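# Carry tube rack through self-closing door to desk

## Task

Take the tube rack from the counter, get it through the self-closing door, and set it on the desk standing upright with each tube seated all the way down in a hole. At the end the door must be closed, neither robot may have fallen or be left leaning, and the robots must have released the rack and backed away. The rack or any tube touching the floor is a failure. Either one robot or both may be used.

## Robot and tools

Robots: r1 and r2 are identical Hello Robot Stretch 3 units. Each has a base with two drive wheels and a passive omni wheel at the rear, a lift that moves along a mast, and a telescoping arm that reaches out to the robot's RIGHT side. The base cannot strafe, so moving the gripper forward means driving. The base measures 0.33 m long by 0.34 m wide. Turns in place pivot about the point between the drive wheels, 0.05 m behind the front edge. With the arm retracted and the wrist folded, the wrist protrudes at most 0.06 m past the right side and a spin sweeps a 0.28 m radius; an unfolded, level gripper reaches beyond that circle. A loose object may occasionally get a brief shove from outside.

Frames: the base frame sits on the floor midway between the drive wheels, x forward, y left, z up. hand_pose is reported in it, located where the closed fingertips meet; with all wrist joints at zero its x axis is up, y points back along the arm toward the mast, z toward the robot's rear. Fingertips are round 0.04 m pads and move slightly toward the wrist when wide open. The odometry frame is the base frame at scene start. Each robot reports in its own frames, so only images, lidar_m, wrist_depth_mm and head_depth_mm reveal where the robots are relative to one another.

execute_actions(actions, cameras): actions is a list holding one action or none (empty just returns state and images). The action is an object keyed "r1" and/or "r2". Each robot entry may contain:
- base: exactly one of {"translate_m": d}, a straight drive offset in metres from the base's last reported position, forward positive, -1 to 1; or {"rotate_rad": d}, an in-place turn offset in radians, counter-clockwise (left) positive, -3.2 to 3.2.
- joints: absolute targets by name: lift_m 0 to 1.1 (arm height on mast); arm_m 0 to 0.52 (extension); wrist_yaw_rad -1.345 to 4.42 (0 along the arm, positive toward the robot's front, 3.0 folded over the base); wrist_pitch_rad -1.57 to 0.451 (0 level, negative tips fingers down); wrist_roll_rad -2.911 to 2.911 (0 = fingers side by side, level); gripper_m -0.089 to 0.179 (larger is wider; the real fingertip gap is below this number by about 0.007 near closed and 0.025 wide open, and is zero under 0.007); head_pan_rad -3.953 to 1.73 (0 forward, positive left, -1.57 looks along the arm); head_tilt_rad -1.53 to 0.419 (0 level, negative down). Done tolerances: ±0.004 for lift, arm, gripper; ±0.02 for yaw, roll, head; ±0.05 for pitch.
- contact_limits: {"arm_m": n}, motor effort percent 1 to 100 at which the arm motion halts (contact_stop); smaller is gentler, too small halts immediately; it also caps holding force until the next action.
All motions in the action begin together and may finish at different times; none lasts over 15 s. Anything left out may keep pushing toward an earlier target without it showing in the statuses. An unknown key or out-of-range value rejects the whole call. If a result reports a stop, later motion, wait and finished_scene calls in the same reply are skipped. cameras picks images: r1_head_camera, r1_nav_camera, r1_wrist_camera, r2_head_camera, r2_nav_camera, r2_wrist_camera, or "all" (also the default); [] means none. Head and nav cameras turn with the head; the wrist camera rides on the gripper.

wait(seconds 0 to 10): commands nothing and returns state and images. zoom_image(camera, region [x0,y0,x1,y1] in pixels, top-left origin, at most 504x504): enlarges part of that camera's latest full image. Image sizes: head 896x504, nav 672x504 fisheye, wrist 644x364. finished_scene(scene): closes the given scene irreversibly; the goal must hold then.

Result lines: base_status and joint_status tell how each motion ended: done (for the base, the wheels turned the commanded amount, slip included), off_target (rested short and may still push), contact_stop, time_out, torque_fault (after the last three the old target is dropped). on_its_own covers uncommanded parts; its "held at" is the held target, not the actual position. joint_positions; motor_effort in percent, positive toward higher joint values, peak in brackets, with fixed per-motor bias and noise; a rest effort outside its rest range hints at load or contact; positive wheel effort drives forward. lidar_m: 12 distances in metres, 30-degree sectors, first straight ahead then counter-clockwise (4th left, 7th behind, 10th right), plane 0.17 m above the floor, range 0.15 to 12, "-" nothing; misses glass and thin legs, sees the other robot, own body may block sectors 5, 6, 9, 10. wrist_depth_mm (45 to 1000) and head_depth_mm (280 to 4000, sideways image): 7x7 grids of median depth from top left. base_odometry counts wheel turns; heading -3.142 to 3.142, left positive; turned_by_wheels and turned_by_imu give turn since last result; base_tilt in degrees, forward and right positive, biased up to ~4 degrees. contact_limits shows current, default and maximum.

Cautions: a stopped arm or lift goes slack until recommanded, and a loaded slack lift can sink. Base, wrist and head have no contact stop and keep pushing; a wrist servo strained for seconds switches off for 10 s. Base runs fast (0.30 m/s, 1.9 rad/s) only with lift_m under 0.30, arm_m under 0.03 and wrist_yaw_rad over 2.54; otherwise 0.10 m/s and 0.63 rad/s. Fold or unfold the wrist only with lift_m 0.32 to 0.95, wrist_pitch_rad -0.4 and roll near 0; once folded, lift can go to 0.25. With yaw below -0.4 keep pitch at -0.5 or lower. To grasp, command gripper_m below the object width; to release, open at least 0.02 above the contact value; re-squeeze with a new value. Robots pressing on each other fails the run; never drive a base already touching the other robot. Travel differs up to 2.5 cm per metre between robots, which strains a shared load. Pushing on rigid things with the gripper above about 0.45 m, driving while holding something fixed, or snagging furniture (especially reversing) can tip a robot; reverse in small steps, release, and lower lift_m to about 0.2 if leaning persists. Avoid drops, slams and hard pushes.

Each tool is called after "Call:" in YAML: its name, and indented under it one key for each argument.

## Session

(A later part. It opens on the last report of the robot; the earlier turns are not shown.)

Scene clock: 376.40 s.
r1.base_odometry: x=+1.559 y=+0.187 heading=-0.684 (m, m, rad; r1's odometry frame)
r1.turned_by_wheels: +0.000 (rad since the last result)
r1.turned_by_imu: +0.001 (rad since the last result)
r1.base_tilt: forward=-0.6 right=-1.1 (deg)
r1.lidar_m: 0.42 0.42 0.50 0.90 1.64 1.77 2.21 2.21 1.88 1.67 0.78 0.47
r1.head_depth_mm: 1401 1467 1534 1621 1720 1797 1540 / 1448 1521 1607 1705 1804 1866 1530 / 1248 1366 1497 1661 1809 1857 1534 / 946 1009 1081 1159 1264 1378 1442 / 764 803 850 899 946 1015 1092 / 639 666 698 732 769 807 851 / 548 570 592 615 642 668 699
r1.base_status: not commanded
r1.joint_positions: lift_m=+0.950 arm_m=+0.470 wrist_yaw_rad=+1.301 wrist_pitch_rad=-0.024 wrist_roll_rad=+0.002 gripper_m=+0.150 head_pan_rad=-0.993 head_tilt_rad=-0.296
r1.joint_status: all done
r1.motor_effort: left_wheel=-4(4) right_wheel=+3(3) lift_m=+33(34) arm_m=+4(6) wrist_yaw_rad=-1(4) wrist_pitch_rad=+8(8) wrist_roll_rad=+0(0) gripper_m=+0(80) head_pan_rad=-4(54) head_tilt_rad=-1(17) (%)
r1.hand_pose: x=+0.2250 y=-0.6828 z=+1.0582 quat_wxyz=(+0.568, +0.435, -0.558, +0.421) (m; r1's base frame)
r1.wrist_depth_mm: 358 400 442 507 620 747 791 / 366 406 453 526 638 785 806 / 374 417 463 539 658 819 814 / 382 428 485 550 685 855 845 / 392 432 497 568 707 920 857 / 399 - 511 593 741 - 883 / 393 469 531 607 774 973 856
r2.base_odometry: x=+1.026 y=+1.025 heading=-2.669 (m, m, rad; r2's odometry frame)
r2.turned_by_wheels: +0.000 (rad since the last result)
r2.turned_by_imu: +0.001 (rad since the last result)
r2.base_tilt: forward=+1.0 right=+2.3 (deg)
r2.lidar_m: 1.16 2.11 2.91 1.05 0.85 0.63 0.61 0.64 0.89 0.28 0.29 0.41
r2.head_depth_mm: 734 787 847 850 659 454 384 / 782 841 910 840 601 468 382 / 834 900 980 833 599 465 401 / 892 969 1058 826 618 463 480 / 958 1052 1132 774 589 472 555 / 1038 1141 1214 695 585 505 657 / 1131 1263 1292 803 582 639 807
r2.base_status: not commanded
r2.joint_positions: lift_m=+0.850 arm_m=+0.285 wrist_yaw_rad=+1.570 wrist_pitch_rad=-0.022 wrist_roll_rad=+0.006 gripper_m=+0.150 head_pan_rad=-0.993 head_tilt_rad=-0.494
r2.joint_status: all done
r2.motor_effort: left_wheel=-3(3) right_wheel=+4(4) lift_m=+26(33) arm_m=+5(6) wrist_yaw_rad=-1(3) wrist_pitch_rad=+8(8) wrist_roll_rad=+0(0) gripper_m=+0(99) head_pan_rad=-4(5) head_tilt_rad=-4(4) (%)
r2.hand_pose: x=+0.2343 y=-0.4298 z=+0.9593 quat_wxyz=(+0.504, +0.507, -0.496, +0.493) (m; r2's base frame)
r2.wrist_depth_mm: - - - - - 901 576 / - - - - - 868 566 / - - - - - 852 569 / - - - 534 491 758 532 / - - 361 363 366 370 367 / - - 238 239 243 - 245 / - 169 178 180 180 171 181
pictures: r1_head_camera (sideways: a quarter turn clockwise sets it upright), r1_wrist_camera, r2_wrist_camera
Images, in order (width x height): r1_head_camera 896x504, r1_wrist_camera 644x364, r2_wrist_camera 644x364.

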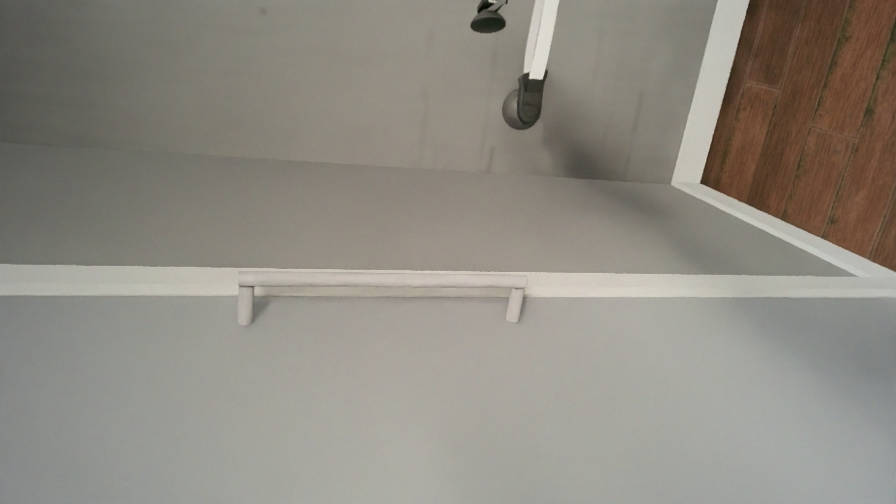

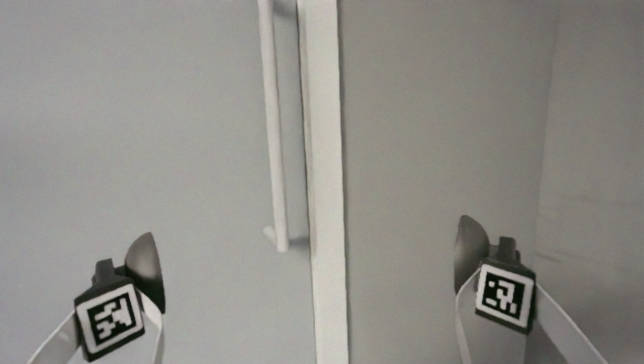

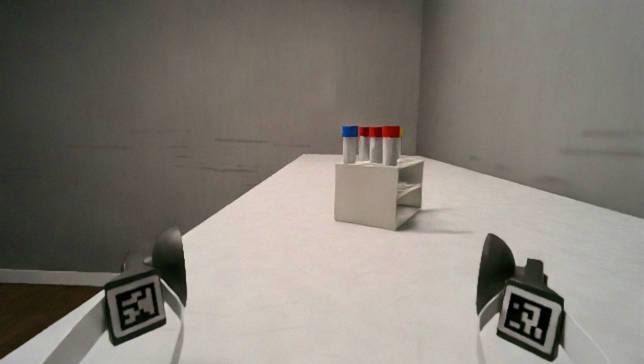

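Call:
execute_actions:
  actions:
    - {"r1": {"base": {"translate_m": 0.15}, "joints": {"lift_m": 1.0}}, "r2": {"joints": {"head_pan_rad": -0.75, "head_tilt_rad": -0.55}}}
  cameras: ["r1_wrist_camera", "r2_head_camera"]

Scene clock: 429.03 s.
r1.base_odometry: x=+1.675 y=+0.093 heading=-0.684 (m, m, rad; r1's odometry frame)
r1.turned_by_wheels: +0.000 (rad since the last result)
r1.turned_by_imu: +0.001 (rad since the last result)
r1.base_tilt: forward=-0.6 right=-1.1 (deg)
r1.lidar_m: 0.27 0.27 0.31 0.59 1.67 1.80 2.35 2.36 1.85 1.63 0.51 0.31
r1.head_depth_mm: 1368 1430 1510 1587 1686 1768 1540 / 1172 1317 1515 1630 1753 1824 1547 / 763 808 841 924 1173 1333 1442 / 600 641 687 738 797 867 955 / 483 509 537 569 603 643 687 / 403 422 440 463 486 510 538 / 346 360 375 389 406 422 441
r1.base_status: done
r1.joint_positions: lift_m=+1.000 arm_m=+0.470 wrist_yaw_rad=+1.301 wrist_pitch_rad=-0.024 wrist_roll_rad=+0.002 gripper_m=+0.150 head_pan_rad=-0.993 head_tilt_rad=-0.296
r1.joint_status: all done
r1.motor_effort: left_wheel=-4(4) right_wheel=+3(9) lift_m=+33(34) arm_m=+4(4) wrist_yaw_rad=-1(1) wrist_pitch_rad=+8(8) wrist_roll_rad=+0(0) gripper_m=+0(0) head_pan_rad=-4(4) head_tilt_rad=-3(2) (%)
r1.hand_pose: x=+0.2250 y=-0.6828 z=+1.1082 quat_wxyz=(+0.568, +0.435, -0.558, +0.421) (m; r1's base frame)
r1.wrist_depth_mm: 253 279 318 363 430 529 693 / 258 284 322 373 445 549 721 / 264 289 331 383 463 571 723 / 267 297 339 397 482 600 748 / 274 300 350 408 495 651 773 / 279 - 360 425 511 - 798 / 276 327 368 433 533 686 828
r2.base_odometry: x=+1.026 y=+1.025 heading=-2.669 (m, m, rad; r2's odometry frame)
r2.turned_by_wheels: +0.000 (rad since the last result)
r2.turned_by_imu: +0.001 (rad since the last result)
r2.base_tilt: forward=+1.1 right=+2.3 (deg)
r2.lidar_m: 1.16 2.10 2.92 1.12 0.86 0.63 0.61 0.64 0.89 0.28 0.29 0.41
r2.head_depth_mm: 828 886 947 773 568 449 374 / 908 974 1030 766 588 447 409 / 998 1082 1112 724 561 458 525 / 1112 1217 1154 697 556 541 647 / 1251 1391 1136 747 575 686 843 / 1435 1600 1128 740 697 910 1168 / 1687 1841 1110 809 990 1348 1216
r2.base_status: not commanded
r2.joint_positions: lift_m=+0.850 arm_m=+0.285 wrist_yaw_rad=+1.570 wrist_pitch_rad=-0.022 wrist_roll_rad=+0.006 gripper_m=+0.150 head_pan_rad=-0.757 head_tilt_rad=-0.543
r2.joint_status: all done
r2.motor_effort: left_wheel=-3(3) right_wheel=+4(4) lift_m=+25(25) arm_m=+5(5) wrist_yaw_rad=+1(1) wrist_pitch_rad=+7(7) wrist_roll_rad=+0(0) gripper_m=+0(0) head_pan_rad=+4(27) head_tilt_rad=-5(13) (%)
r2.hand_pose: x=+0.2343 y=-0.4298 z=+0.9593 quat_wxyz=(+0.504, +0.507, -0.496, +0.493) (m; r2's base frame)
r2.wrist_depth_mm: - - - - - 869 563 / - - - - - 871 569 / - - - - - 860 569 / - - - 518 483 761 543 / - - 359 358 365 363 370 / - - 240 244 242 - 243 / - 169 179 180 180 172 182
pictures: r1_wrist_camera, r2_head_camera (sideways: a quarter turn clockwise sets it upright)
Images, in order (width x height): r1_wrist_camera 644x364, r2_head_camera 896x504.

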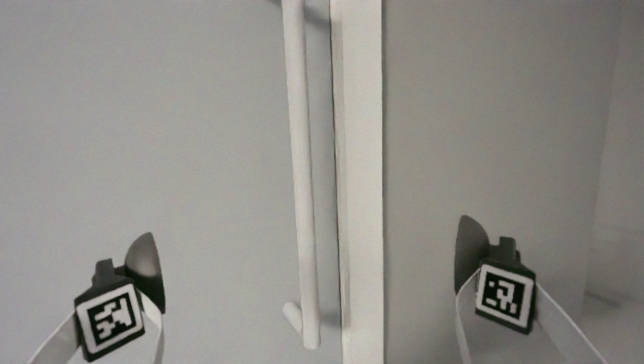

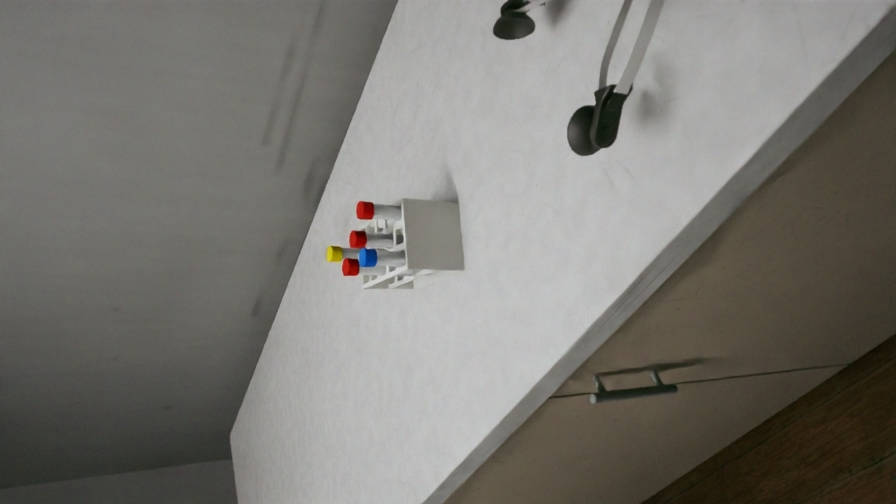

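Call:
execute_actions:
  actions:
    - {"r1": {"base": {"translate_m": 0.12}, "joints": {"arm_m": 0.50, "lift_m": 1.05}}, "r2": {"base": {"translate_m": 0.254}, "joints": {"wrist_yaw_rad": 0.98, "arm_m": 0.17, "gripper_m": 0.17}}}
  cameras: ["r1_wrist_camera", "r2_wrist_camera", "r2_head_camera"]

Scene clock: 514.43 s.
r1.base_odometry: x=+1.768 y=+0.017 heading=-0.684 (m, m, rad; r1's odometry frame)
r1.turned_by_wheels: +0.000 (rad since the last result)
r1.turned_by_imu: +0.001 (rad since the last result)
r1.base_tilt: forward=-0.6 right=-1.0 (deg)
r1.lidar_m: 0.15 0.16 0.18 0.33 1.28 1.84 2.47 2.47 1.82 1.61 0.29 0.18
r1.head_depth_mm: 1186 1371 1470 1579 1641 1746 1549 / 627 674 762 802 1067 1538 1487 / 426 463 507 562 629 718 832 / 322 344 367 396 428 466 512 / - 292 300 310 324 345 369 / - - - - - 292 299 / - - - - - - -
r1.base_status: done
r1.joint_positions: lift_m=+1.050 arm_m=+0.500 wrist_yaw_rad=+1.301 wrist_pitch_rad=-0.024 wrist_roll_rad=+0.002 gripper_m=+0.150 head_pan_rad=-0.993 head_tilt_rad=-0.296
r1.joint_status: all done
r1.motor_effort: left_wheel=-3(4) right_wheel=+2(8) lift_m=+33(35) arm_m=+5(4) wrist_yaw_rad=-1(1) wrist_pitch_rad=+8(8) wrist_roll_rad=+0(0) gripper_m=+1(0) head_pan_rad=-4(3) head_tilt_rad=-2(2) (%)
r1.hand_pose: x=+0.2250 y=-0.7128 z=+1.1583 quat_wxyz=(+0.568, +0.435, -0.558, +0.421) (m; r1's base frame)
r1.wrist_depth_mm: 172 188 211 245 273 358 454 / 175 192 218 252 283 370 483 / 177 195 224 260 292 388 512 / 181 200 227 268 301 403 531 / 184 202 235 275 334 436 573 / 188 - 241 263 346 - 621 / 187 220 248 279 359 456 697
r2.base_odometry: x=+0.800 y=+0.909 heading=-2.669 (m, m, rad; r2's odometry frame)
r2.turned_by_wheels: +0.000 (rad since the last result)
r2.turned_by_imu: +0.002 (rad since the last result)
r2.base_tilt: forward=+1.0 right=+2.3 (deg)
r2.lidar_m: 1.19 1.83 2.55 2.87 1.21 0.90 0.87 0.40 0.29 0.28 0.30 0.41
r2.head_depth_mm: 834 892 955 734 547 437 381 / 911 979 1034 657 557 447 445 / 1006 1091 1118 759 561 460 535 / 1122 1225 1156 751 557 542 660 / 1269 1408 1137 745 587 700 861 / 1463 1636 1125 739 744 927 1169 / 1539 1670 1111 811 1007 1350 1219
r2.base_status: done
r2.joint_positions: lift_m=+0.850 arm_m=+0.170 wrist_yaw_rad=+0.982 wrist_pitch_rad=-0.022 wrist_roll_rad=+0.006 gripper_m=+0.170 head_pan_rad=-0.757 head_tilt_rad=-0.543
r2.joint_status: all done
r2.motor_effort: left_wheel=-3(6) right_wheel=+4(9) lift_m=+25(25) arm_m=-4(3) wrist_yaw_rad=-2(3) wrist_pitch_rad=+7(7) wrist_roll_rad=+0(0) gripper_m=+0(84) head_pan_rad=+4(4) head_tilt_rad=-5(5) (%)
r2.hand_pose: x=+0.1912 y=-0.4574 z=+0.9593 quat_wxyz=(+0.626, +0.341, -0.622, +0.325) (m; r2's base frame)
r2.wrist_depth_mm: - - - 938 663 506 410 / - - - 972 674 511 416 / - - - 815 657 520 417 / - 711 717 194 629 528 417 / 392 358 358 190 332 373 370 / 237 248 239 195 227 242 243 / - 169 180 181 181 181 192
pictures: r1_wrist_camera, r2_head_camera (sideways: a quarter turn clockwise sets it upright), r2_wrist_camera
Images, in order (width x height): r1_wrist_camera 644x364, r2_head_camera 896x504, r2_wrist_camera 644x364.

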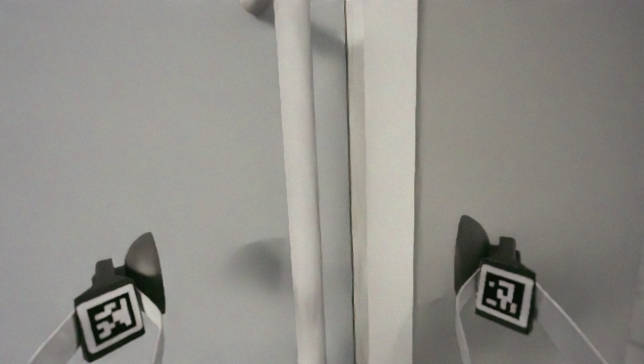

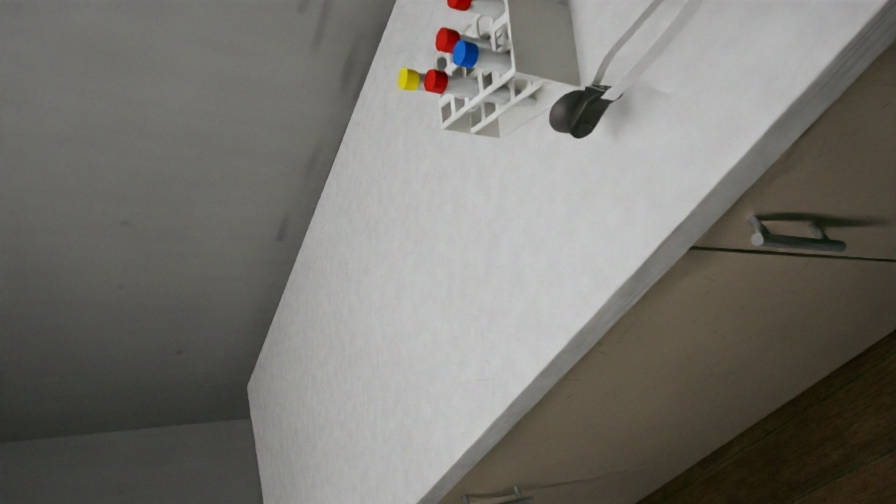

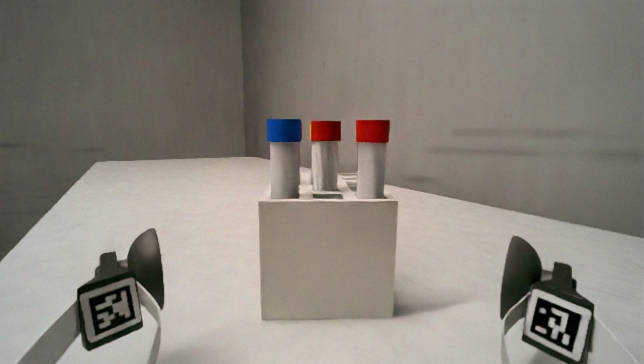

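Call:
zoom_image:
  camera: "r1_wrist_camera"
  region: [200, 0, 450, 140]

Region (200, 0, 450, 140) of r1_wrist_camera's 644x364 image, scaled by 2.016; it fills the top 282 rows of this view, and the rest is white.

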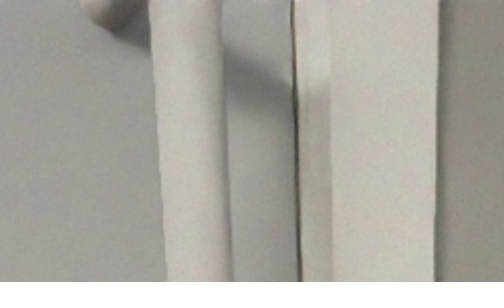

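Call:
execute_actions:
  actions:
    - {"r1": {"joints": {"head_pan_rad": -1.25, "head_tilt_rad": -0.3}}, "r2": {"base": {"translate_m": 0.097}, "joints": {"arm_m": 0.235}}}
  cameras: ["r1_head_camera", "r2_wrist_camera", "r2_head_camera"]

Scene clock: 571.43 s.
r1.base_odometry: x=+1.768 y=+0.017 heading=-0.684 (m, m, rad; r1's odometry frame)
r1.turned_by_wheels: +0.000 (rad since the last result)
r1.turned_by_imu: +0.001 (rad since the last result)
r1.base_tilt: forward=-0.6 right=-1.0 (deg)
r1.lidar_m: 0.15 0.16 0.18 0.33 1.47 1.33 2.47 2.48 1.81 1.61 0.29 0.18
r1.head_depth_mm: 1354 1425 1499 1623 1696 1793 1536 / 1371 1443 1524 1638 1718 1835 1532 / 1388 1468 1546 1663 1755 1842 1527 / 973 1043 985 1086 1425 1614 1434 / 566 595 625 658 695 735 782 / 398 413 428 443 459 476 493 / 309 315 324 333 343 352 361
r1.base_status: not commanded
r1.joint_positions: lift_m=+1.050 arm_m=+0.500 wrist_yaw_rad=+1.301 wrist_pitch_rad=-0.024 wrist_roll_rad=+0.002 gripper_m=+0.150 head_pan_rad=-1.243 head_tilt_rad=-0.296
r1.joint_status: all done
r1.motor_effort: left_wheel=-3(3) right_wheel=+2(3) lift_m=+33(33) arm_m=+5(4) wrist_yaw_rad=-2(1) wrist_pitch_rad=+8(8) wrist_roll_rad=+0(0) gripper_m=+0(0) head_pan_rad=-4(29) head_tilt_rad=-2(1) (%)
r1.hand_pose: x=+0.2250 y=-0.7128 z=+1.1583 quat_wxyz=(+0.568, +0.435, -0.558, +0.421) (m; r1's base frame)
r1.wrist_depth_mm: 171 188 210 247 273 353 454 / 175 192 217 252 283 371 481 / 177 196 223 260 291 385 507 / 181 200 228 269 304 401 547 / 186 202 235 275 334 442 576 / 187 - 241 262 344 - 615 / 187 220 247 278 358 459 699
r2.base_odometry: x=+0.713 y=+0.865 heading=-2.669 (m, m, rad; r2's odometry frame)
r2.turned_by_wheels: +0.000 (rad since the last result)
r2.turned_by_imu: +0.001 (rad since the last result)
r2.base_tilt: forward=+1.0 right=+2.3 (deg)
r2.lidar_m: 1.20 1.73 2.41 2.87 1.34 1.00 0.96 0.40 0.30 0.29 0.30 0.41
r2.head_depth_mm: 835 892 958 773 545 449 381 / 912 984 1036 763 563 447 447 / 1006 1092 1122 758 562 459 539 / 1124 1228 1153 751 558 557 665 / 1268 1400 1135 745 596 705 867 / 1456 1624 1123 738 750 937 1170 / 1452 1577 1104 811 1018 1352 1217
r2.base_status: done
r2.joint_positions: lift_m=+0.850 arm_m=+0.235 wrist_yaw_rad=+0.981 wrist_pitch_rad=-0.022 wrist_roll_rad=+0.006 gripper_m=+0.170 head_pan_rad=-0.757 head_tilt_rad=-0.543
r2.joint_status: all done
r2.motor_effort: left_wheel=-3(4) right_wheel=+4(10) lift_m=+25(26) arm_m=+5(4) wrist_yaw_rad=-1(2) wrist_pitch_rad=+7(7) wrist_roll_rad=+0(0) gripper_m=+1(1) head_pan_rad=+4(4) head_tilt_rad=-5(5) (%)
r2.hand_pose: x=+0.1911 y=-0.5219 z=+0.9594 quat_wxyz=(+0.626, +0.341, -0.622, +0.325) (m; r2's base frame)
r2.wrist_depth_mm: - - - 841 587 445 361 / - - - 877 592 455 365 / - - 69 97 73 438 376 / - 699 73 194 76 452 378 / 355 362 75 111 78 371 355 / 235 85 76 95 78 86 243 / - 72 72 73 74 76 191
pictures: r1_head_camera (sideways: a quarter turn clockwise sets it upright), r2_head_camera (sideways: a quarter turn clockwise sets it upright), r2_wrist_camera
Images, in order (width x height): r1_head_camera 896x504, r2_head_camera 896x504, r2_wrist_camera 644x364.

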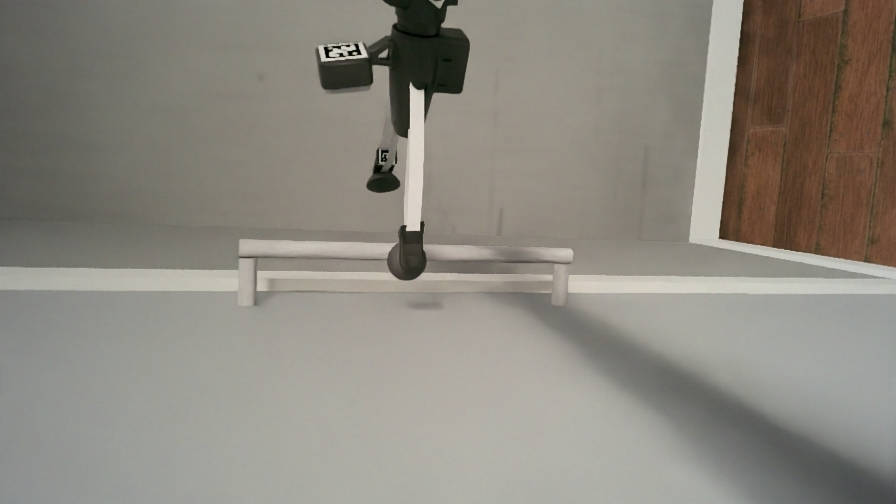

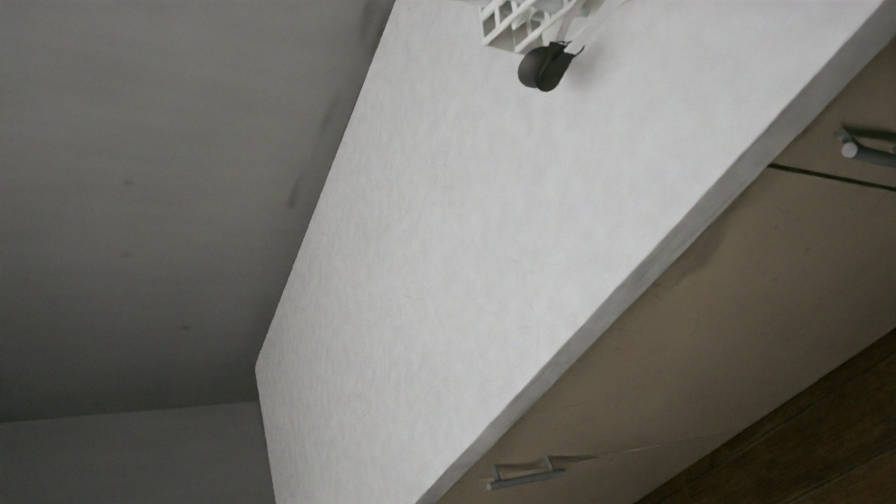

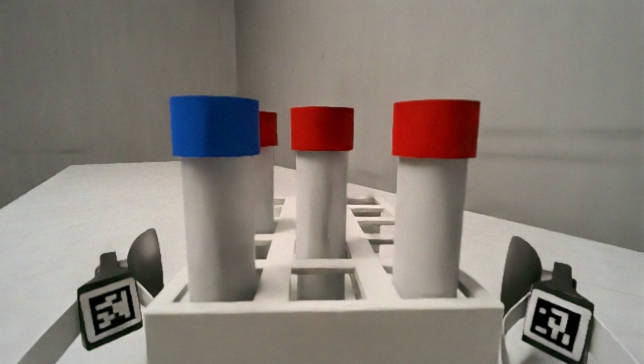

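Call:
execute_actions:
  actions:
    - {"r1": {"base": {"rotate_rad": 0.05}}, "r2": {"joints": {"gripper_m": 0.05}}}
  cameras: ["r1_head_camera", "r1_wrist_camera", "r2_wrist_camera"]

Scene clock: 594.13 s.
r1.base_odometry: x=+1.768 y=+0.017 heading=-0.634 (m, m, rad; r1's odometry frame)
r1.turned_by_wheels: +0.050 (rad since the last result)
r1.turned_by_imu: +0.050 (rad since the last result)
r1.base_tilt: forward=-0.6 right=-1.0 (deg)
r1.lidar_m: 0.15 0.16 0.19 0.37 1.32 1.91 2.47 2.48 1.78 1.61 0.27 0.17
r1.head_depth_mm: 1341 1417 1483 1610 1682 1776 1540 / 1360 1439 1525 1633 1714 1807 1539 / 1358 1442 1537 1660 1756 1838 1523 / 697 734 758 791 878 990 1233 / 461 485 510 538 569 603 642 / 341 355 369 384 399 415 433 / 292 296 302 305 309 317 327
r1.base_status: done
r1.joint_positions: lift_m=+1.050 arm_m=+0.500 wrist_yaw_rad=+1.301 wrist_pitch_rad=-0.024 wrist_roll_rad=+0.002 gripper_m=+0.150 head_pan_rad=-1.243 head_tilt_rad=-0.296
r1.joint_status: not commanded
r1.motor_effort: left_wheel=-3(13) right_wheel=+3(9) lift_m=+34(33) arm_m=+4(4) wrist_yaw_rad=-1(2) wrist_pitch_rad=+8(8) wrist_roll_rad=+0(0) gripper_m=+0(1) head_pan_rad=-4(4) head_tilt_rad=-2(2) (%)
r1.hand_pose: x=+0.2250 y=-0.7128 z=+1.1583 quat_wxyz=(+0.568, +0.435, -0.558, +0.421) (m; r1's base frame)
r1.wrist_depth_mm: 147 161 179 193 226 279 347 / 150 163 184 197 233 291 362 / 153 167 188 204 241 303 383 / 157 171 193 208 249 317 403 / 160 173 198 215 256 339 424 / 164 - 204 220 266 - 458 / - 189 209 228 279 359 503
r2.base_odometry: x=+0.713 y=+0.865 heading=-2.669 (m, m, rad; r2's odometry frame)
r2.turned_by_wheels: +0.000 (rad since the last result)
r2.turned_by_imu: +0.001 (rad since the last result)
r2.base_tilt: forward=+1.0 right=+2.3 (deg)
r2.lidar_m: 1.19 1.74 2.42 2.86 1.34 0.99 0.96 0.40 0.30 0.29 0.30 0.42
r2.head_depth_mm: 834 892 958 611 545 449 381 / 913 984 1036 764 565 447 447 / 1012 1089 1120 757 561 459 539 / 1125 1228 1148 750 556 557 664 / 1271 1403 1132 746 596 705 868 / 1451 1621 1121 739 752 934 1169 / 1455 1573 1109 812 1018 1351 1221
r2.base_status: not commanded
r2.joint_positions: lift_m=+0.850 arm_m=+0.235 wrist_yaw_rad=+0.980 wrist_pitch_rad=-0.016 wrist_roll_rad=+0.006 gripper_m=+0.051 head_pan_rad=-0.757 head_tilt_rad=-0.543
r2.joint_status: all done
r2.motor_effort: left_wheel=-3(3) right_wheel=+4(4) lift_m=+25(25) arm_m=+4(4) wrist_yaw_rad=+0(1) wrist_pitch_rad=+5(7) wrist_roll_rad=+0(0) gripper_m=-25(100) head_pan_rad=+4(4) head_tilt_rad=-4(5) (%)
r2.hand_pose: x=+0.1910 y=-0.5223 z=+0.9609 quat_wxyz=(+0.625, +0.339, -0.623, +0.327) (m; r2's base frame)
r2.wrist_depth_mm: - - - 864 585 445 361 / - - - 867 597 453 363 / - - - 142 540 454 372 / - 733 618 146 539 469 377 / 367 367 187 121 131 378 355 / 242 241 111 118 128 246 249 / 181 180 116 121 132 174 184
pictures: r1_head_camera (sideways: a quarter turn clockwise sets it upright), r1_wrist_camera, r2_wrist_camera
Images, in order (width x height): r1_head_camera 896x504, r1_wrist_camera 644x364, r2_wrist_camera 644x364.

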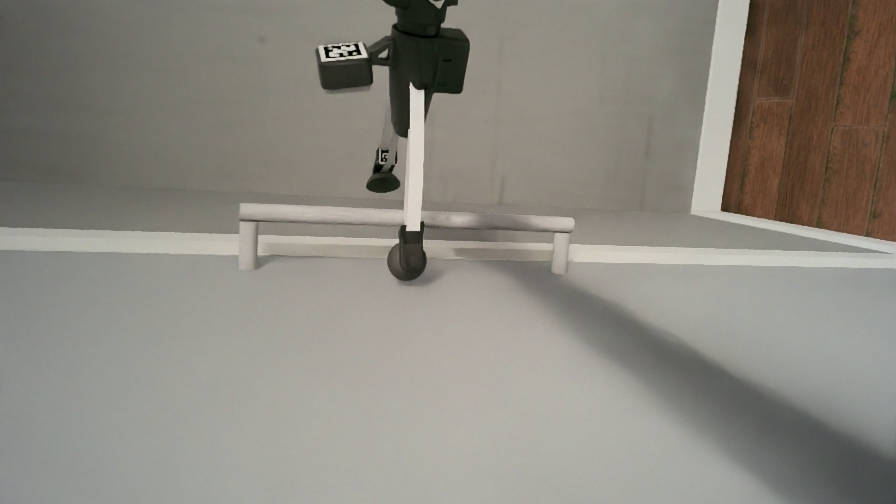

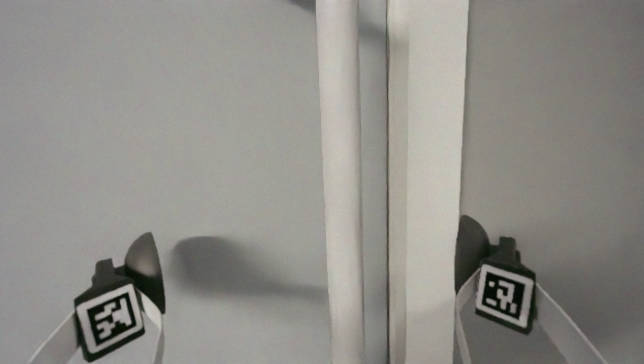

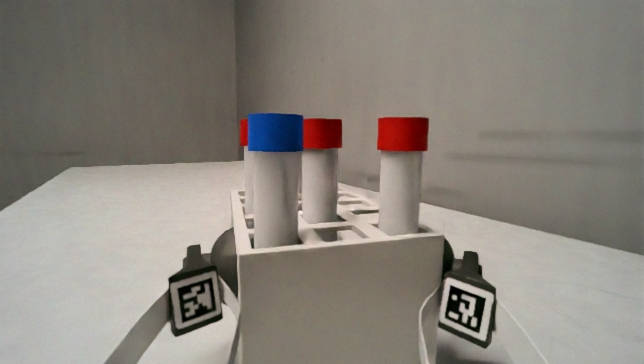

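Call:
execute_actions:
  actions:
    - {"r1": {"base": {"translate_m": 0.033}, "joints": {"arm_m": 0.52}}, "r2": {"joints": {"lift_m": 0.92}}}
  cameras: ["r1_head_camera", "r1_wrist_camera", "r2_wrist_camera"]

Scene clock: 648.40 s.
r1.base_odometry: x=+1.795 y=-0.003 heading=-0.635 (m, m, rad; r1's odometry frame)
r1.turned_by_wheels: -0.001 (rad since the last result)
r1.turned_by_imu: -0.022 (rad since the last result)
r1.base_tilt: forward=-0.7 right=-1.0 (deg)
r1.lidar_m: - - 0.15 0.26 1.36 1.35 2.50 2.51 1.79 1.60 0.23 0.15
r1.head_depth_mm: 1348 1414 1494 1599 1685 1788 1541 / 1356 1430 1517 1620 1707 1816 1539 / 1355 1442 1529 1639 1753 1839 1529 / 659 688 769 842 820 959 1045 / 410 430 452 477 503 532 567 / 311 313 319 332 344 358 371 / - - - - - 295 299
r1.base_status: done
r1.joint_positions: lift_m=+1.050 arm_m=+0.520 wrist_yaw_rad=+1.325 wrist_pitch_rad=-0.026 wrist_roll_rad=+0.002 gripper_m=+0.150 head_pan_rad=-1.243 head_tilt_rad=-0.297
r1.joint_status: all done
r1.on_its_own: left_wheel is at rest, and its effort (-25) is outside its rest range (-18 to +18); right_wheel is at rest, and its effort (+35) is outside its rest range (-18 to +18); wrist_yaw_rad is at rest, and its effort (-29) is outside its rest range (-12 to +12)
r1.motor_effort: left_wheel=-25(38) right_wheel=+35(43) lift_m=+33(33) arm_m=+6(5) wrist_yaw_rad=-29(29) wrist_pitch_rad=+8(9) wrist_roll_rad=+0(0) gripper_m=-6(7) head_pan_rad=-4(4) head_tilt_rad=-3(2) (%)
r1.hand_pose: x=+0.2265 y=-0.7268 z=+1.1578 quat_wxyz=(+0.563, +0.442, -0.552, +0.427) (m; r1's base frame)
r1.wrist_depth_mm: 141 153 171 125 212 269 331 / 144 156 176 189 219 278 348 / 147 160 180 196 226 291 367 / 150 164 184 199 236 303 389 / 154 168 190 204 243 325 410 / - 176 196 212 253 - 433 / - 181 200 217 264 346 494
r2.base_odometry: x=+0.713 y=+0.865 heading=-2.669 (m, m, rad; r2's odometry frame)
r2.turned_by_wheels: +0.000 (rad since the last result)
r2.turned_by_imu: +0.002 (rad since the last result)
r2.base_tilt: forward=+1.0 right=+2.3 (deg)
r2.lidar_m: 1.19 1.74 2.41 2.86 1.34 1.00 0.96 0.40 0.30 0.29 0.30 0.41
r2.head_depth_mm: 833 894 957 576 567 450 381 / 914 984 1037 764 563 447 447 / 1007 1090 1123 758 561 459 539 / 1122 1227 1153 752 558 556 666 / 1271 1408 1138 744 596 703 866 / 1456 1622 1121 739 751 940 1166 / 1448 1575 1107 811 1020 1346 1215
r2.base_status: not commanded
r2.joint_positions: lift_m=+0.920 arm_m=+0.235 wrist_yaw_rad=+0.980 wrist_pitch_rad=-0.027 wrist_roll_rad=+0.006 gripper_m=+0.054 head_pan_rad=-0.757 head_tilt_rad=-0.543
r2.joint_status: all done
r2.motor_effort: left_wheel=-3(3) right_wheel=+4(4) lift_m=+41(42) arm_m=+5(5) wrist_yaw_rad=+0(0) wrist_pitch_rad=+9(10) wrist_roll_rad=+1(0) gripper_m=-20(23) head_pan_rad=+4(4) head_tilt_rad=-5(4) (%)
r2.hand_pose: x=+0.1908 y=-0.5221 z=+1.0273 quat_wxyz=(+0.627, +0.342, -0.621, +0.323) (m; r2's base frame)
r2.wrist_depth_mm: - - - 825 583 447 357 / - - - 882 607 454 366 / - - - 736 585 457 369 / - - 924 156 550 462 373 / 587 560 489 127 141 461 381 / 370 373 118 125 134 387 363 / 280 279 257 126 136 273 287
pictures: r1_head_camera (sideways: a quarter turn clockwise sets it upright), r1_wrist_camera, r2_wrist_camera
Images, in order (width x height): r1_head_camera 896x504, r1_wrist_camera 644x364, r2_wrist_camera 644x364.

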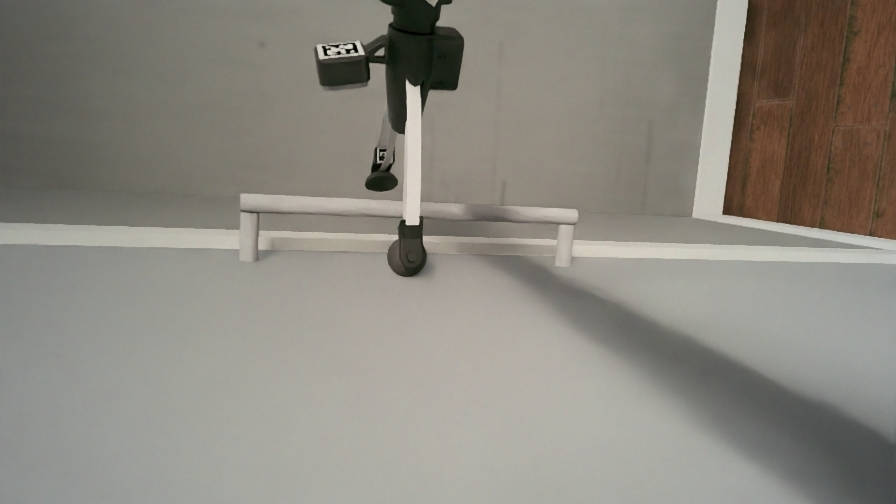

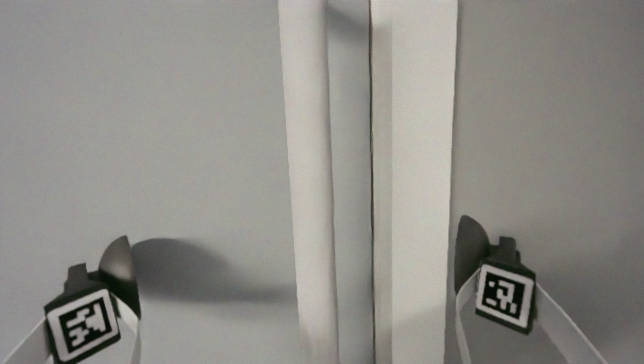

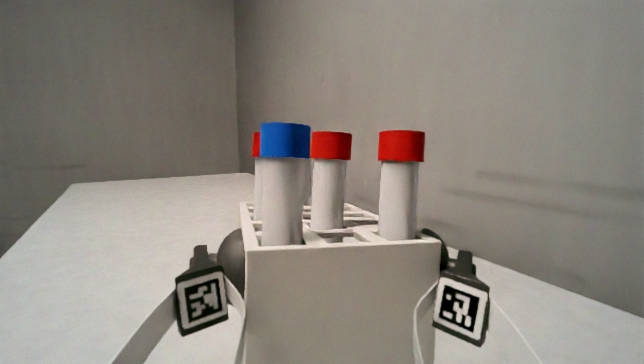

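Call:
execute_actions:
  actions:
    - {"r1": {"joints": {"gripper_m": 0.06}}, "r2": {"joints": {"arm_m": 0.0, "wrist_yaw_rad": 1.57}}}
  cameras: ["r1_wrist_camera", "r2_wrist_camera"]

Scene clock: 714.30 s.
r1.base_odometry: x=+1.795 y=-0.003 heading=-0.634 (m, m, rad; r1's odometry frame)
r1.turned_by_wheels: +0.001 (rad since the last result)
r1.turned_by_imu: +0.000 (rad since the last result)
r1.base_tilt: forward=-0.6 right=-1.0 (deg)
r1.lidar_m: - - 0.15 0.26 1.36 1.35 2.50 2.51 1.79 1.60 0.23 0.15
r1.head_depth_mm: 1341 1418 1495 1609 1689 1783 1540 / 1362 1435 1520 1624 1718 1817 1533 / 1358 1448 1533 1643 1752 1833 1529 / 659 689 767 832 826 962 1059 / 409 430 452 476 504 534 568 / 310 316 319 331 344 357 372 / - - - - - 295 299
r1.base_status: not commanded
r1.joint_positions: lift_m=+1.050 arm_m=+0.520 wrist_yaw_rad=+1.345 wrist_pitch_rad=-0.024 wrist_roll_rad=+0.002 gripper_m=+0.060 head_pan_rad=-1.243 head_tilt_rad=-0.297
r1.joint_status: all done
r1.on_its_own: wrist_yaw_rad is held at +1.342, not at your +1.300, by its stall guard, which is not easing now
r1.motor_effort: left_wheel=+0(24) right_wheel=+0(33) lift_m=+33(33) arm_m=+4(5) wrist_yaw_rad=-4(58) wrist_pitch_rad=+8(8) wrist_roll_rad=+0(0) gripper_m=+0(89) head_pan_rad=-4(5) head_tilt_rad=-1(2) (%)
r1.hand_pose: x=+0.2277 y=-0.7220 z=+1.1582 quat_wxyz=(+0.558, +0.447, -0.548, +0.433) (m; r1's base frame)
r1.wrist_depth_mm: 141 152 170 125 209 257 314 / 143 155 174 129 217 271 332 / 147 159 177 190 224 278 348 / 150 162 182 196 231 292 364 / 153 166 186 203 241 302 382 / 156 170 - 209 - 321 404 / 160 171 200 217 256 344 429
r2.base_odometry: x=+0.713 y=+0.865 heading=-2.669 (m, m, rad; r2's odometry frame)
r2.turned_by_wheels: +0.000 (rad since the last result)
r2.turned_by_imu: +0.001 (rad since the last result)
r2.base_tilt: forward=+1.1 right=+2.3 (deg)
r2.lidar_m: 1.20 1.74 2.41 2.87 1.34 1.00 0.96 0.40 0.30 0.29 0.30 0.42
r2.head_depth_mm: 836 893 959 773 569 450 - / 914 983 1039 763 564 447 - / 1009 1094 1118 759 560 463 - / 1124 1224 1156 752 559 546 667 / 1268 1412 1137 746 348 309 822 / 1461 1619 1125 738 379 310 1164 / 1447 1567 1109 811 333 337 1219
r2.base_status: not commanded
r2.joint_positions: lift_m=+0.920 arm_m=+0.003 wrist_yaw_rad=+1.569 wrist_pitch_rad=-0.027 wrist_roll_rad=+0.006 gripper_m=+0.054 head_pan_rad=-0.757 head_tilt_rad=-0.543
r2.joint_status: all done
joint sent to its limit — the command would take r2.arm_m past its lower limit, so that joint was sent only as far as its limit.
r2.motor_effort: left_wheel=-3(3) right_wheel=+4(4) lift_m=+41(41) arm_m=-4(6) wrist_yaw_rad=+1(5) wrist_pitch_rad=+9(9) wrist_roll_rad=+0(0) gripper_m=-21(21) head_pan_rad=+4(4) head_tilt_rad=-5(4) (%)
r2.hand_pose: x=+0.2341 y=-0.1484 z=+1.0273 quat_wxyz=(+0.506, +0.508, -0.495, +0.491) (m; r2's base frame)
r2.wrist_depth_mm: - - - - - - 923 / - - - - - - 921 / - - - - - - 895 / - - - 156 833 - 888 / - - - 128 142 578 576 / - - 119 124 133 386 384 / - - - 126 137 279 288
pictures: r1_wrist_camera, r2_wrist_camera
Images, in order (width x height): r1_wrist_camera 644x364, r2_wrist_camera 644x364.

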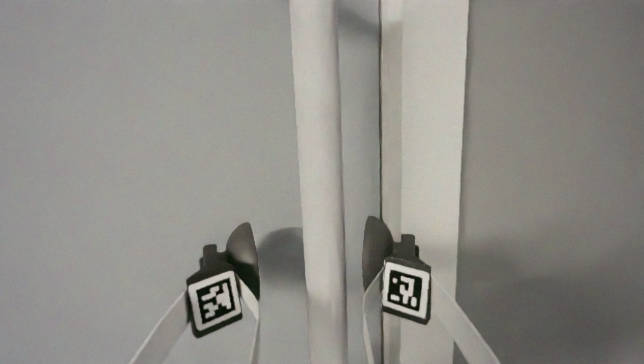

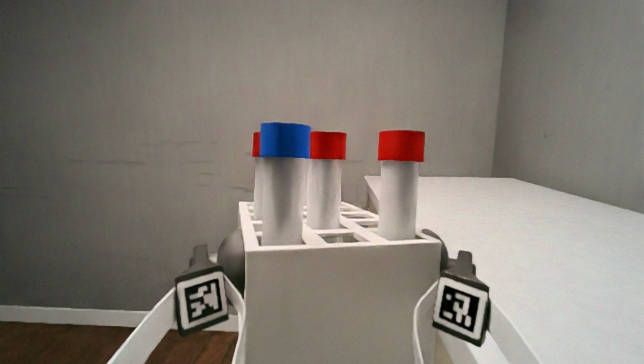

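Call:
execute_actions:
  actions:
    - {"r1": {"base": {"translate_m": 0.02}, "joints": {"wrist_yaw_rad": 1.34}}}
  cameras: ["r1_wrist_camera", "r1_head_camera"]

Scene clock: 730.13 s.
r1.base_odometry: x=+1.811 y=-0.014 heading=-0.635 (m, m, rad; r1's odometry frame)
r1.turned_by_wheels: -0.001 (rad since the last result)
r1.turned_by_imu: -0.008 (rad since the last result)
r1.base_tilt: forward=-0.7 right=-1.1 (deg)
r1.lidar_m: - - 0.15 0.22 1.51 1.36 2.52 2.52 1.79 1.60 0.20 0.15
r1.head_depth_mm: 1338 1412 1491 1604 1683 1775 1534 / 1360 1431 1513 1626 1714 1815 1530 / 1353 1437 1512 1640 1737 1822 1525 / 598 647 707 761 860 952 1026 / 363 381 400 422 445 472 501 / - 296 301 309 317 323 325 / - - - - - - -
r1.base_status: done
r1.joint_positions: lift_m=+1.050 arm_m=+0.520 wrist_yaw_rad=+1.349 wrist_pitch_rad=-0.026 wrist_roll_rad=+0.002 gripper_m=+0.060 head_pan_rad=-1.243 head_tilt_rad=-0.297
r1.joint_status: all done
r1.on_its_own: left_wheel is at rest, and its effort (-24) is outside its rest range (-18 to +18); right_wheel is at rest, and its effort (+33) is outside its rest range (-18 to +18)
r1.motor_effort: left_wheel=-24(35) right_wheel=+33(40) lift_m=+33(33) arm_m=+4(4) wrist_yaw_rad=-11(11) wrist_pitch_rad=+9(9) wrist_roll_rad=+0(0) gripper_m=-2(1) head_pan_rad=-5(4) head_tilt_rad=-2(2) (%)
r1.hand_pose: x=+0.2279 y=-0.7209 z=+1.1578 quat_wxyz=(+0.558, +0.449, -0.547, +0.434) (m; r1's base frame)
r1.wrist_depth_mm: 133 143 160 115 199 247 299 / 135 146 164 175 206 256 316 / 138 150 168 180 212 265 332 / 141 153 172 128 219 277 349 / 143 156 176 132 228 290 366 / 147 160 191 138 - 303 387 / 150 161 190 203 244 327 412
r2.base_odometry: x=+0.713 y=+0.865 heading=-2.669 (m, m, rad; r2's odometry frame)
r2.turned_by_wheels: +0.000 (rad since the last result)
r2.turned_by_imu: +0.001 (rad since the last result)
r2.base_tilt: forward=+1.1 right=+2.3 (deg)
r2.lidar_m: 1.19 1.74 2.42 2.87 1.34 1.00 0.96 0.40 0.30 0.29 0.30 0.42
r2.head_depth_mm: 837 892 959 772 567 450 - / 914 983 1041 765 564 447 - / 1008 1095 1120 757 561 462 - / 1126 1229 1152 748 558 545 665 / 1272 1401 1137 744 348 310 822 / 1462 1623 1121 740 380 311 1168 / 1448 1576 1109 812 333 337 1219
r2.base_status: not commanded
r2.joint_positions: lift_m=+0.920 arm_m=+0.003 wrist_yaw_rad=+1.569 wrist_pitch_rad=-0.027 wrist_roll_rad=+0.006 gripper_m=+0.054 head_pan_rad=-0.757 head_tilt_rad=-0.543
r2.joint_status: not commanded
r2.motor_effort: left_wheel=-3(3) right_wheel=+4(4) lift_m=+41(41) arm_m=-4(5) wrist_yaw_rad=+0(1) wrist_pitch_rad=+9(9) wrist_roll_rad=+0(0) gripper_m=-20(19) head_pan_rad=+4(4) head_tilt_rad=-5(4) (%)
r2.hand_pose: x=+0.2341 y=-0.1484 z=+1.0273 quat_wxyz=(+0.506, +0.508, -0.495, +0.491) (m; r2's base frame)
r2.wrist_depth_mm: - - - - - - 892 / - - - - - - 904 / - - - - - - 922 / - - - 155 815 - 884 / - - - 127 142 584 592 / - - 118 124 134 382 386 / - - - 126 137 279 285
pictures: r1_head_camera (sideways: a quarter turn clockwise sets it upright), r1_wrist_camera
Images, in order (width x height): r1_head_camera 896x504, r1_wrist_camera 644x364.

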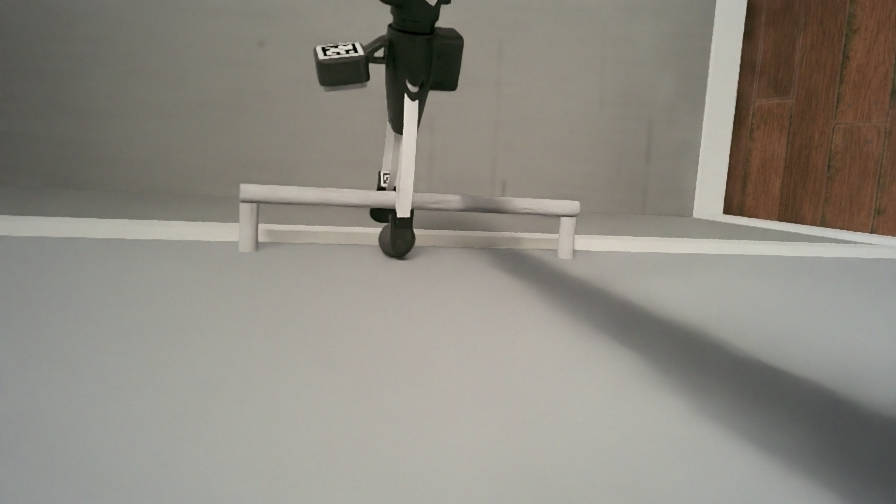

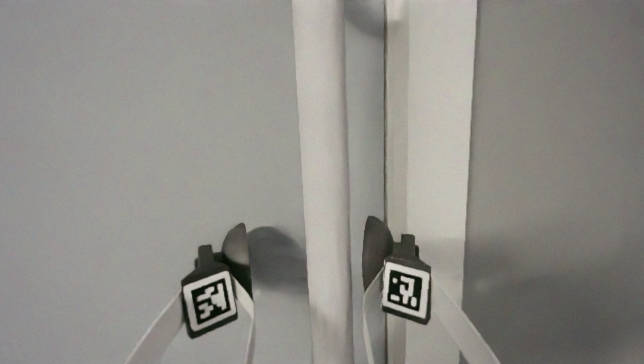

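Call:
execute_actions:
  actions:
    - {"r1": {"joints": {"gripper_m": -0.02}}}
  cameras: ["r1_wrist_camera", "r1_head_camera"]

Scene clock: 737.87 s.
r1.base_odometry: x=+1.811 y=-0.014 heading=-0.634 (m, m, rad; r1's odometry frame)
r1.turned_by_wheels: +0.001 (rad since the last result)
r1.turned_by_imu: +0.002 (rad since the last result)
r1.base_tilt: forward=-0.7 right=-1.1 (deg)
r1.lidar_m: - - 0.15 0.22 1.51 1.36 2.52 2.52 1.80 1.60 0.20 0.15
r1.head_depth_mm: 1343 1411 1488 1608 1690 1777 1538 / 1360 1431 1522 1626 1709 1815 1533 / 1348 1433 1507 1619 1739 1835 1537 / 588 636 689 750 846 947 1028 / 358 376 396 417 440 466 495 / - 297 304 305 317 320 324 / - - - - - - -
r1.base_status: not commanded
r1.joint_positions: lift_m=+1.050 arm_m=+0.520 wrist_yaw_rad=+1.321 wrist_pitch_rad=-0.023 wrist_roll_rad=+0.002 gripper_m=-0.019 head_pan_rad=-1.243 head_tilt_rad=-0.298
r1.joint_status: all done
r1.on_its_own: wrist_yaw_rad is at rest, and its effort (+22) is outside its rest range (-12 to +12)
r1.motor_effort: left_wheel=-7(24) right_wheel=+8(35) lift_m=+33(33) arm_m=+2(3) wrist_yaw_rad=+22(27) wrist_pitch_rad=+8(9) wrist_roll_rad=+0(0) gripper_m=-12(90) head_pan_rad=-4(4) head_tilt_rad=-1(1) (%)
r1.hand_pose: x=+0.2263 y=-0.7281 z=+1.1585 quat_wxyz=(+0.563, +0.441, -0.554, +0.427) (m; r1's base frame)
r1.wrist_depth_mm: 131 143 160 112 199 256 320 / 134 146 164 115 206 265 335 / 137 149 168 121 213 277 352 / 139 152 173 187 220 290 373 / 142 156 176 126 229 300 391 / 145 159 177 128 243 316 418 / 148 163 190 205 246 330 442
r2.base_odometry: x=+0.713 y=+0.865 heading=-2.669 (m, m, rad; r2's odometry frame)
r2.turned_by_wheels: +0.000 (rad since the last result)
r2.turned_by_imu: +0.001 (rad since the last result)
r2.base_tilt: forward=+1.0 right=+2.3 (deg)
r2.lidar_m: 1.20 1.73 2.41 2.87 1.34 0.99 0.96 0.40 0.30 0.29 0.30 0.41
r2.head_depth_mm: 837 890 959 772 568 450 - / 915 984 1038 766 564 448 - / 1008 1089 1117 759 560 462 - / 1123 1232 1153 751 558 545 666 / 1272 1401 1141 747 348 309 821 / 1458 1618 1123 739 380 311 1166 / 1451 1571 1108 810 333 337 1218
r2.base_status: not commanded
r2.joint_positions: lift_m=+0.920 arm_m=+0.003 wrist_yaw_rad=+1.569 wrist_pitch_rad=-0.027 wrist_roll_rad=+0.006 gripper_m=+0.054 head_pan_rad=-0.757 head_tilt_rad=-0.543
r2.joint_status: not commanded
r2.motor_effort: left_wheel=-3(3) right_wheel=+4(4) lift_m=+41(41) arm_m=-5(5) wrist_yaw_rad=+0(1) wrist_pitch_rad=+10(9) wrist_roll_rad=+0(0) gripper_m=-20(21) head_pan_rad=+4(4) head_tilt_rad=-5(5) (%)
r2.hand_pose: x=+0.2341 y=-0.1484 z=+1.0273 quat_wxyz=(+0.506, +0.508, -0.495, +0.491) (m; r2's base frame)
r2.wrist_depth_mm: - - - - - - 921 / - - - - - - 924 / - - - - - - 946 / - - - 156 825 - 847 / - - - 128 141 569 578 / - - 118 124 133 389 389 / - - - 126 137 279 290
pictures: r1_head_camera (sideways: a quarter turn clockwise sets it upright), r1_wrist_camera
Images, in order (width x height): r1_head_camera 896x504, r1_wrist_camera 644x364.

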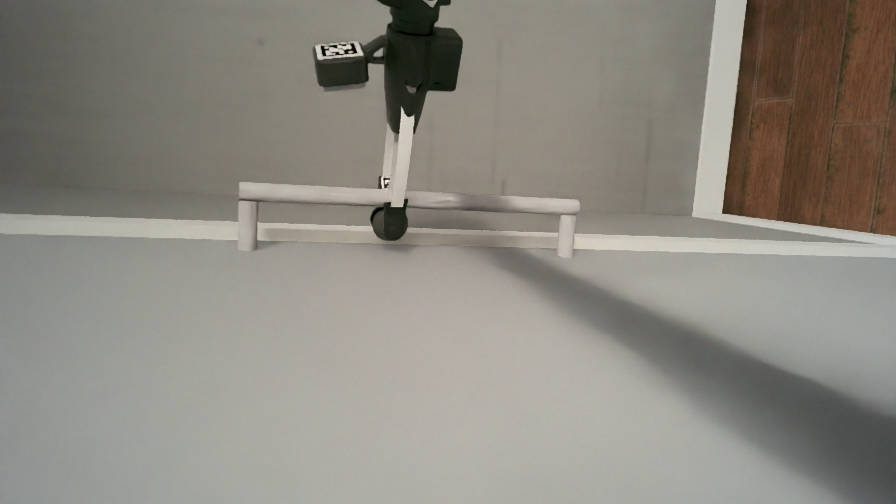

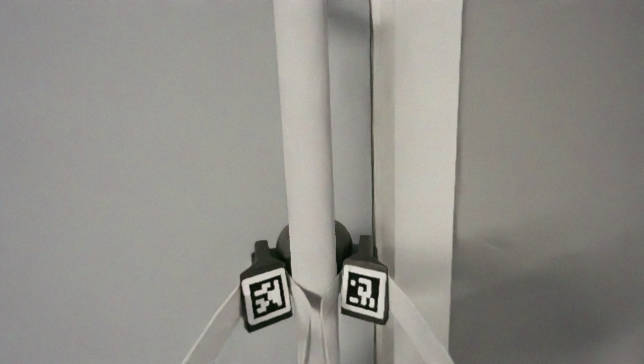

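Call:
execute_actions:
  actions:
    - {"r1": {"base": {"translate_m": -0.159}, "joints": {"wrist_yaw_rad": 1.322}}, "r2": {"base": {"rotate_rad": 0.79}}}
  cameras: ["r1_nav_camera"]

Scene clock: 777.53 s.
r1.base_odometry: x=+1.683 y=+0.080 heading=-0.634 (m, m, rad; r1's odometry frame)
r1.turned_by_wheels: +0.000 (rad since the last result)
r1.turned_by_imu: +0.002 (rad since the last result)
r1.base_tilt: forward=-0.6 right=-1.0 (deg)
r1.lidar_m: 0.23 0.24 0.30 0.59 1.30 1.83 2.37 2.37 1.82 1.63 0.34 0.24
r1.head_depth_mm: 1367 1446 1517 1644 1721 1820 1541 / 1385 1464 1552 1662 1749 1835 1537 / 1404 1479 1564 1665 1778 1871 1526 / 604 646 691 744 793 890 981 / 468 492 520 549 583 622 663 / 380 397 415 434 455 477 502 / 321 332 345 359 372 387 403
r1.base_status: done
r1.joint_positions: lift_m=+1.050 arm_m=+0.520 wrist_yaw_rad=+1.270 wrist_pitch_rad=-0.022 wrist_roll_rad=+0.002 gripper_m=-0.019 head_pan_rad=-1.243 head_tilt_rad=-0.298
r1.joint_status: wrist_yaw_rad off_target (ended at +1.270, target +1.322)
r1.on_its_own: wrist_yaw_rad is held at +1.271, not at your +1.322, by its stall guard, which is not easing now
r1.motor_effort: left_wheel=+8(20) right_wheel=-9(38) lift_m=+33(32) arm_m=-1(1) wrist_yaw_rad=+1(40) wrist_pitch_rad=+7(8) wrist_roll_rad=+0(0) gripper_m=-12(14) head_pan_rad=-4(4) head_tilt_rad=-1(1) (%)
r1.hand_pose: x=+0.2228 y=-0.7407 z=+1.1588 quat_wxyz=(+0.574, +0.426, -0.565, +0.413) (m; r1's base frame)
r1.wrist_depth_mm: 140 149 163 113 426 521 667 / 143 153 167 116 440 545 682 / 146 156 171 120 454 574 707 / 149 160 176 187 468 592 725 / 153 164 181 125 491 621 748 / 156 169 181 128 524 645 786 / 160 172 194 206 519 680 813
r2.base_odometry: x=+0.714 y=+0.865 heading=-1.879 (m, m, rad; r2's odometry frame)
r2.turned_by_wheels: +0.790 (rad since the last result)
r2.turned_by_imu: +0.784 (rad since the last result)
r2.base_tilt: forward=+1.0 right=+2.3 (deg)
r2.lidar_m: 1.96 2.87 1.26 1.10 0.97 0.97 0.33 0.29 0.29 0.34 0.60 1.66
r2.head_depth_mm: 1342 1470 1201 915 886 848 - / 1351 1489 1606 1481 1391 1338 - / 1360 1498 1659 1881 1886 1497 - / 1365 1519 1689 1902 1885 1371 1264 / 1382 1524 1696 1913 348 309 1200 / 1390 1536 1702 1923 382 311 1165 / 1406 1545 1731 1957 333 337 1213
r2.base_status: done
r2.joint_positions: lift_m=+0.920 arm_m=+0.003 wrist_yaw_rad=+1.569 wrist_pitch_rad=-0.028 wrist_roll_rad=+0.006 gripper_m=+0.054 head_pan_rad=-0.757 head_tilt_rad=-0.543
r2.joint_status: not commanded
r2.motor_effort: left_wheel=-3(8) right_wheel=+4(10) lift_m=+41(41) arm_m=-5(5) wrist_yaw_rad=+0(1) wrist_pitch_rad=+9(9) wrist_roll_rad=+1(0) gripper_m=-20(21) head_pan_rad=+4(4) head_tilt_rad=-5(4) (%)
r2.hand_pose: x=+0.2341 y=-0.1484 z=+1.0273 quat_wxyz=(+0.506, +0.508, -0.495, +0.491) (m; r2's base frame)
r2.wrist_depth_mm: - - - - - - - / - - - - - - - / - - - - - - - / - - - 157 - - - / - - - 128 142 - - / - - 118 124 133 - - / - - - 126 136 - -
pictures: r1_nav_camera (sideways: a quarter turn counterclockwise sets it upright)
Images, in order (width x height): r1_nav_camera 672x504.

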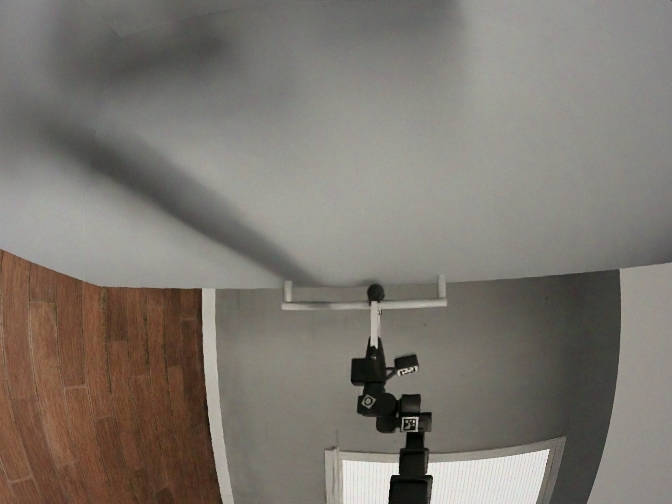

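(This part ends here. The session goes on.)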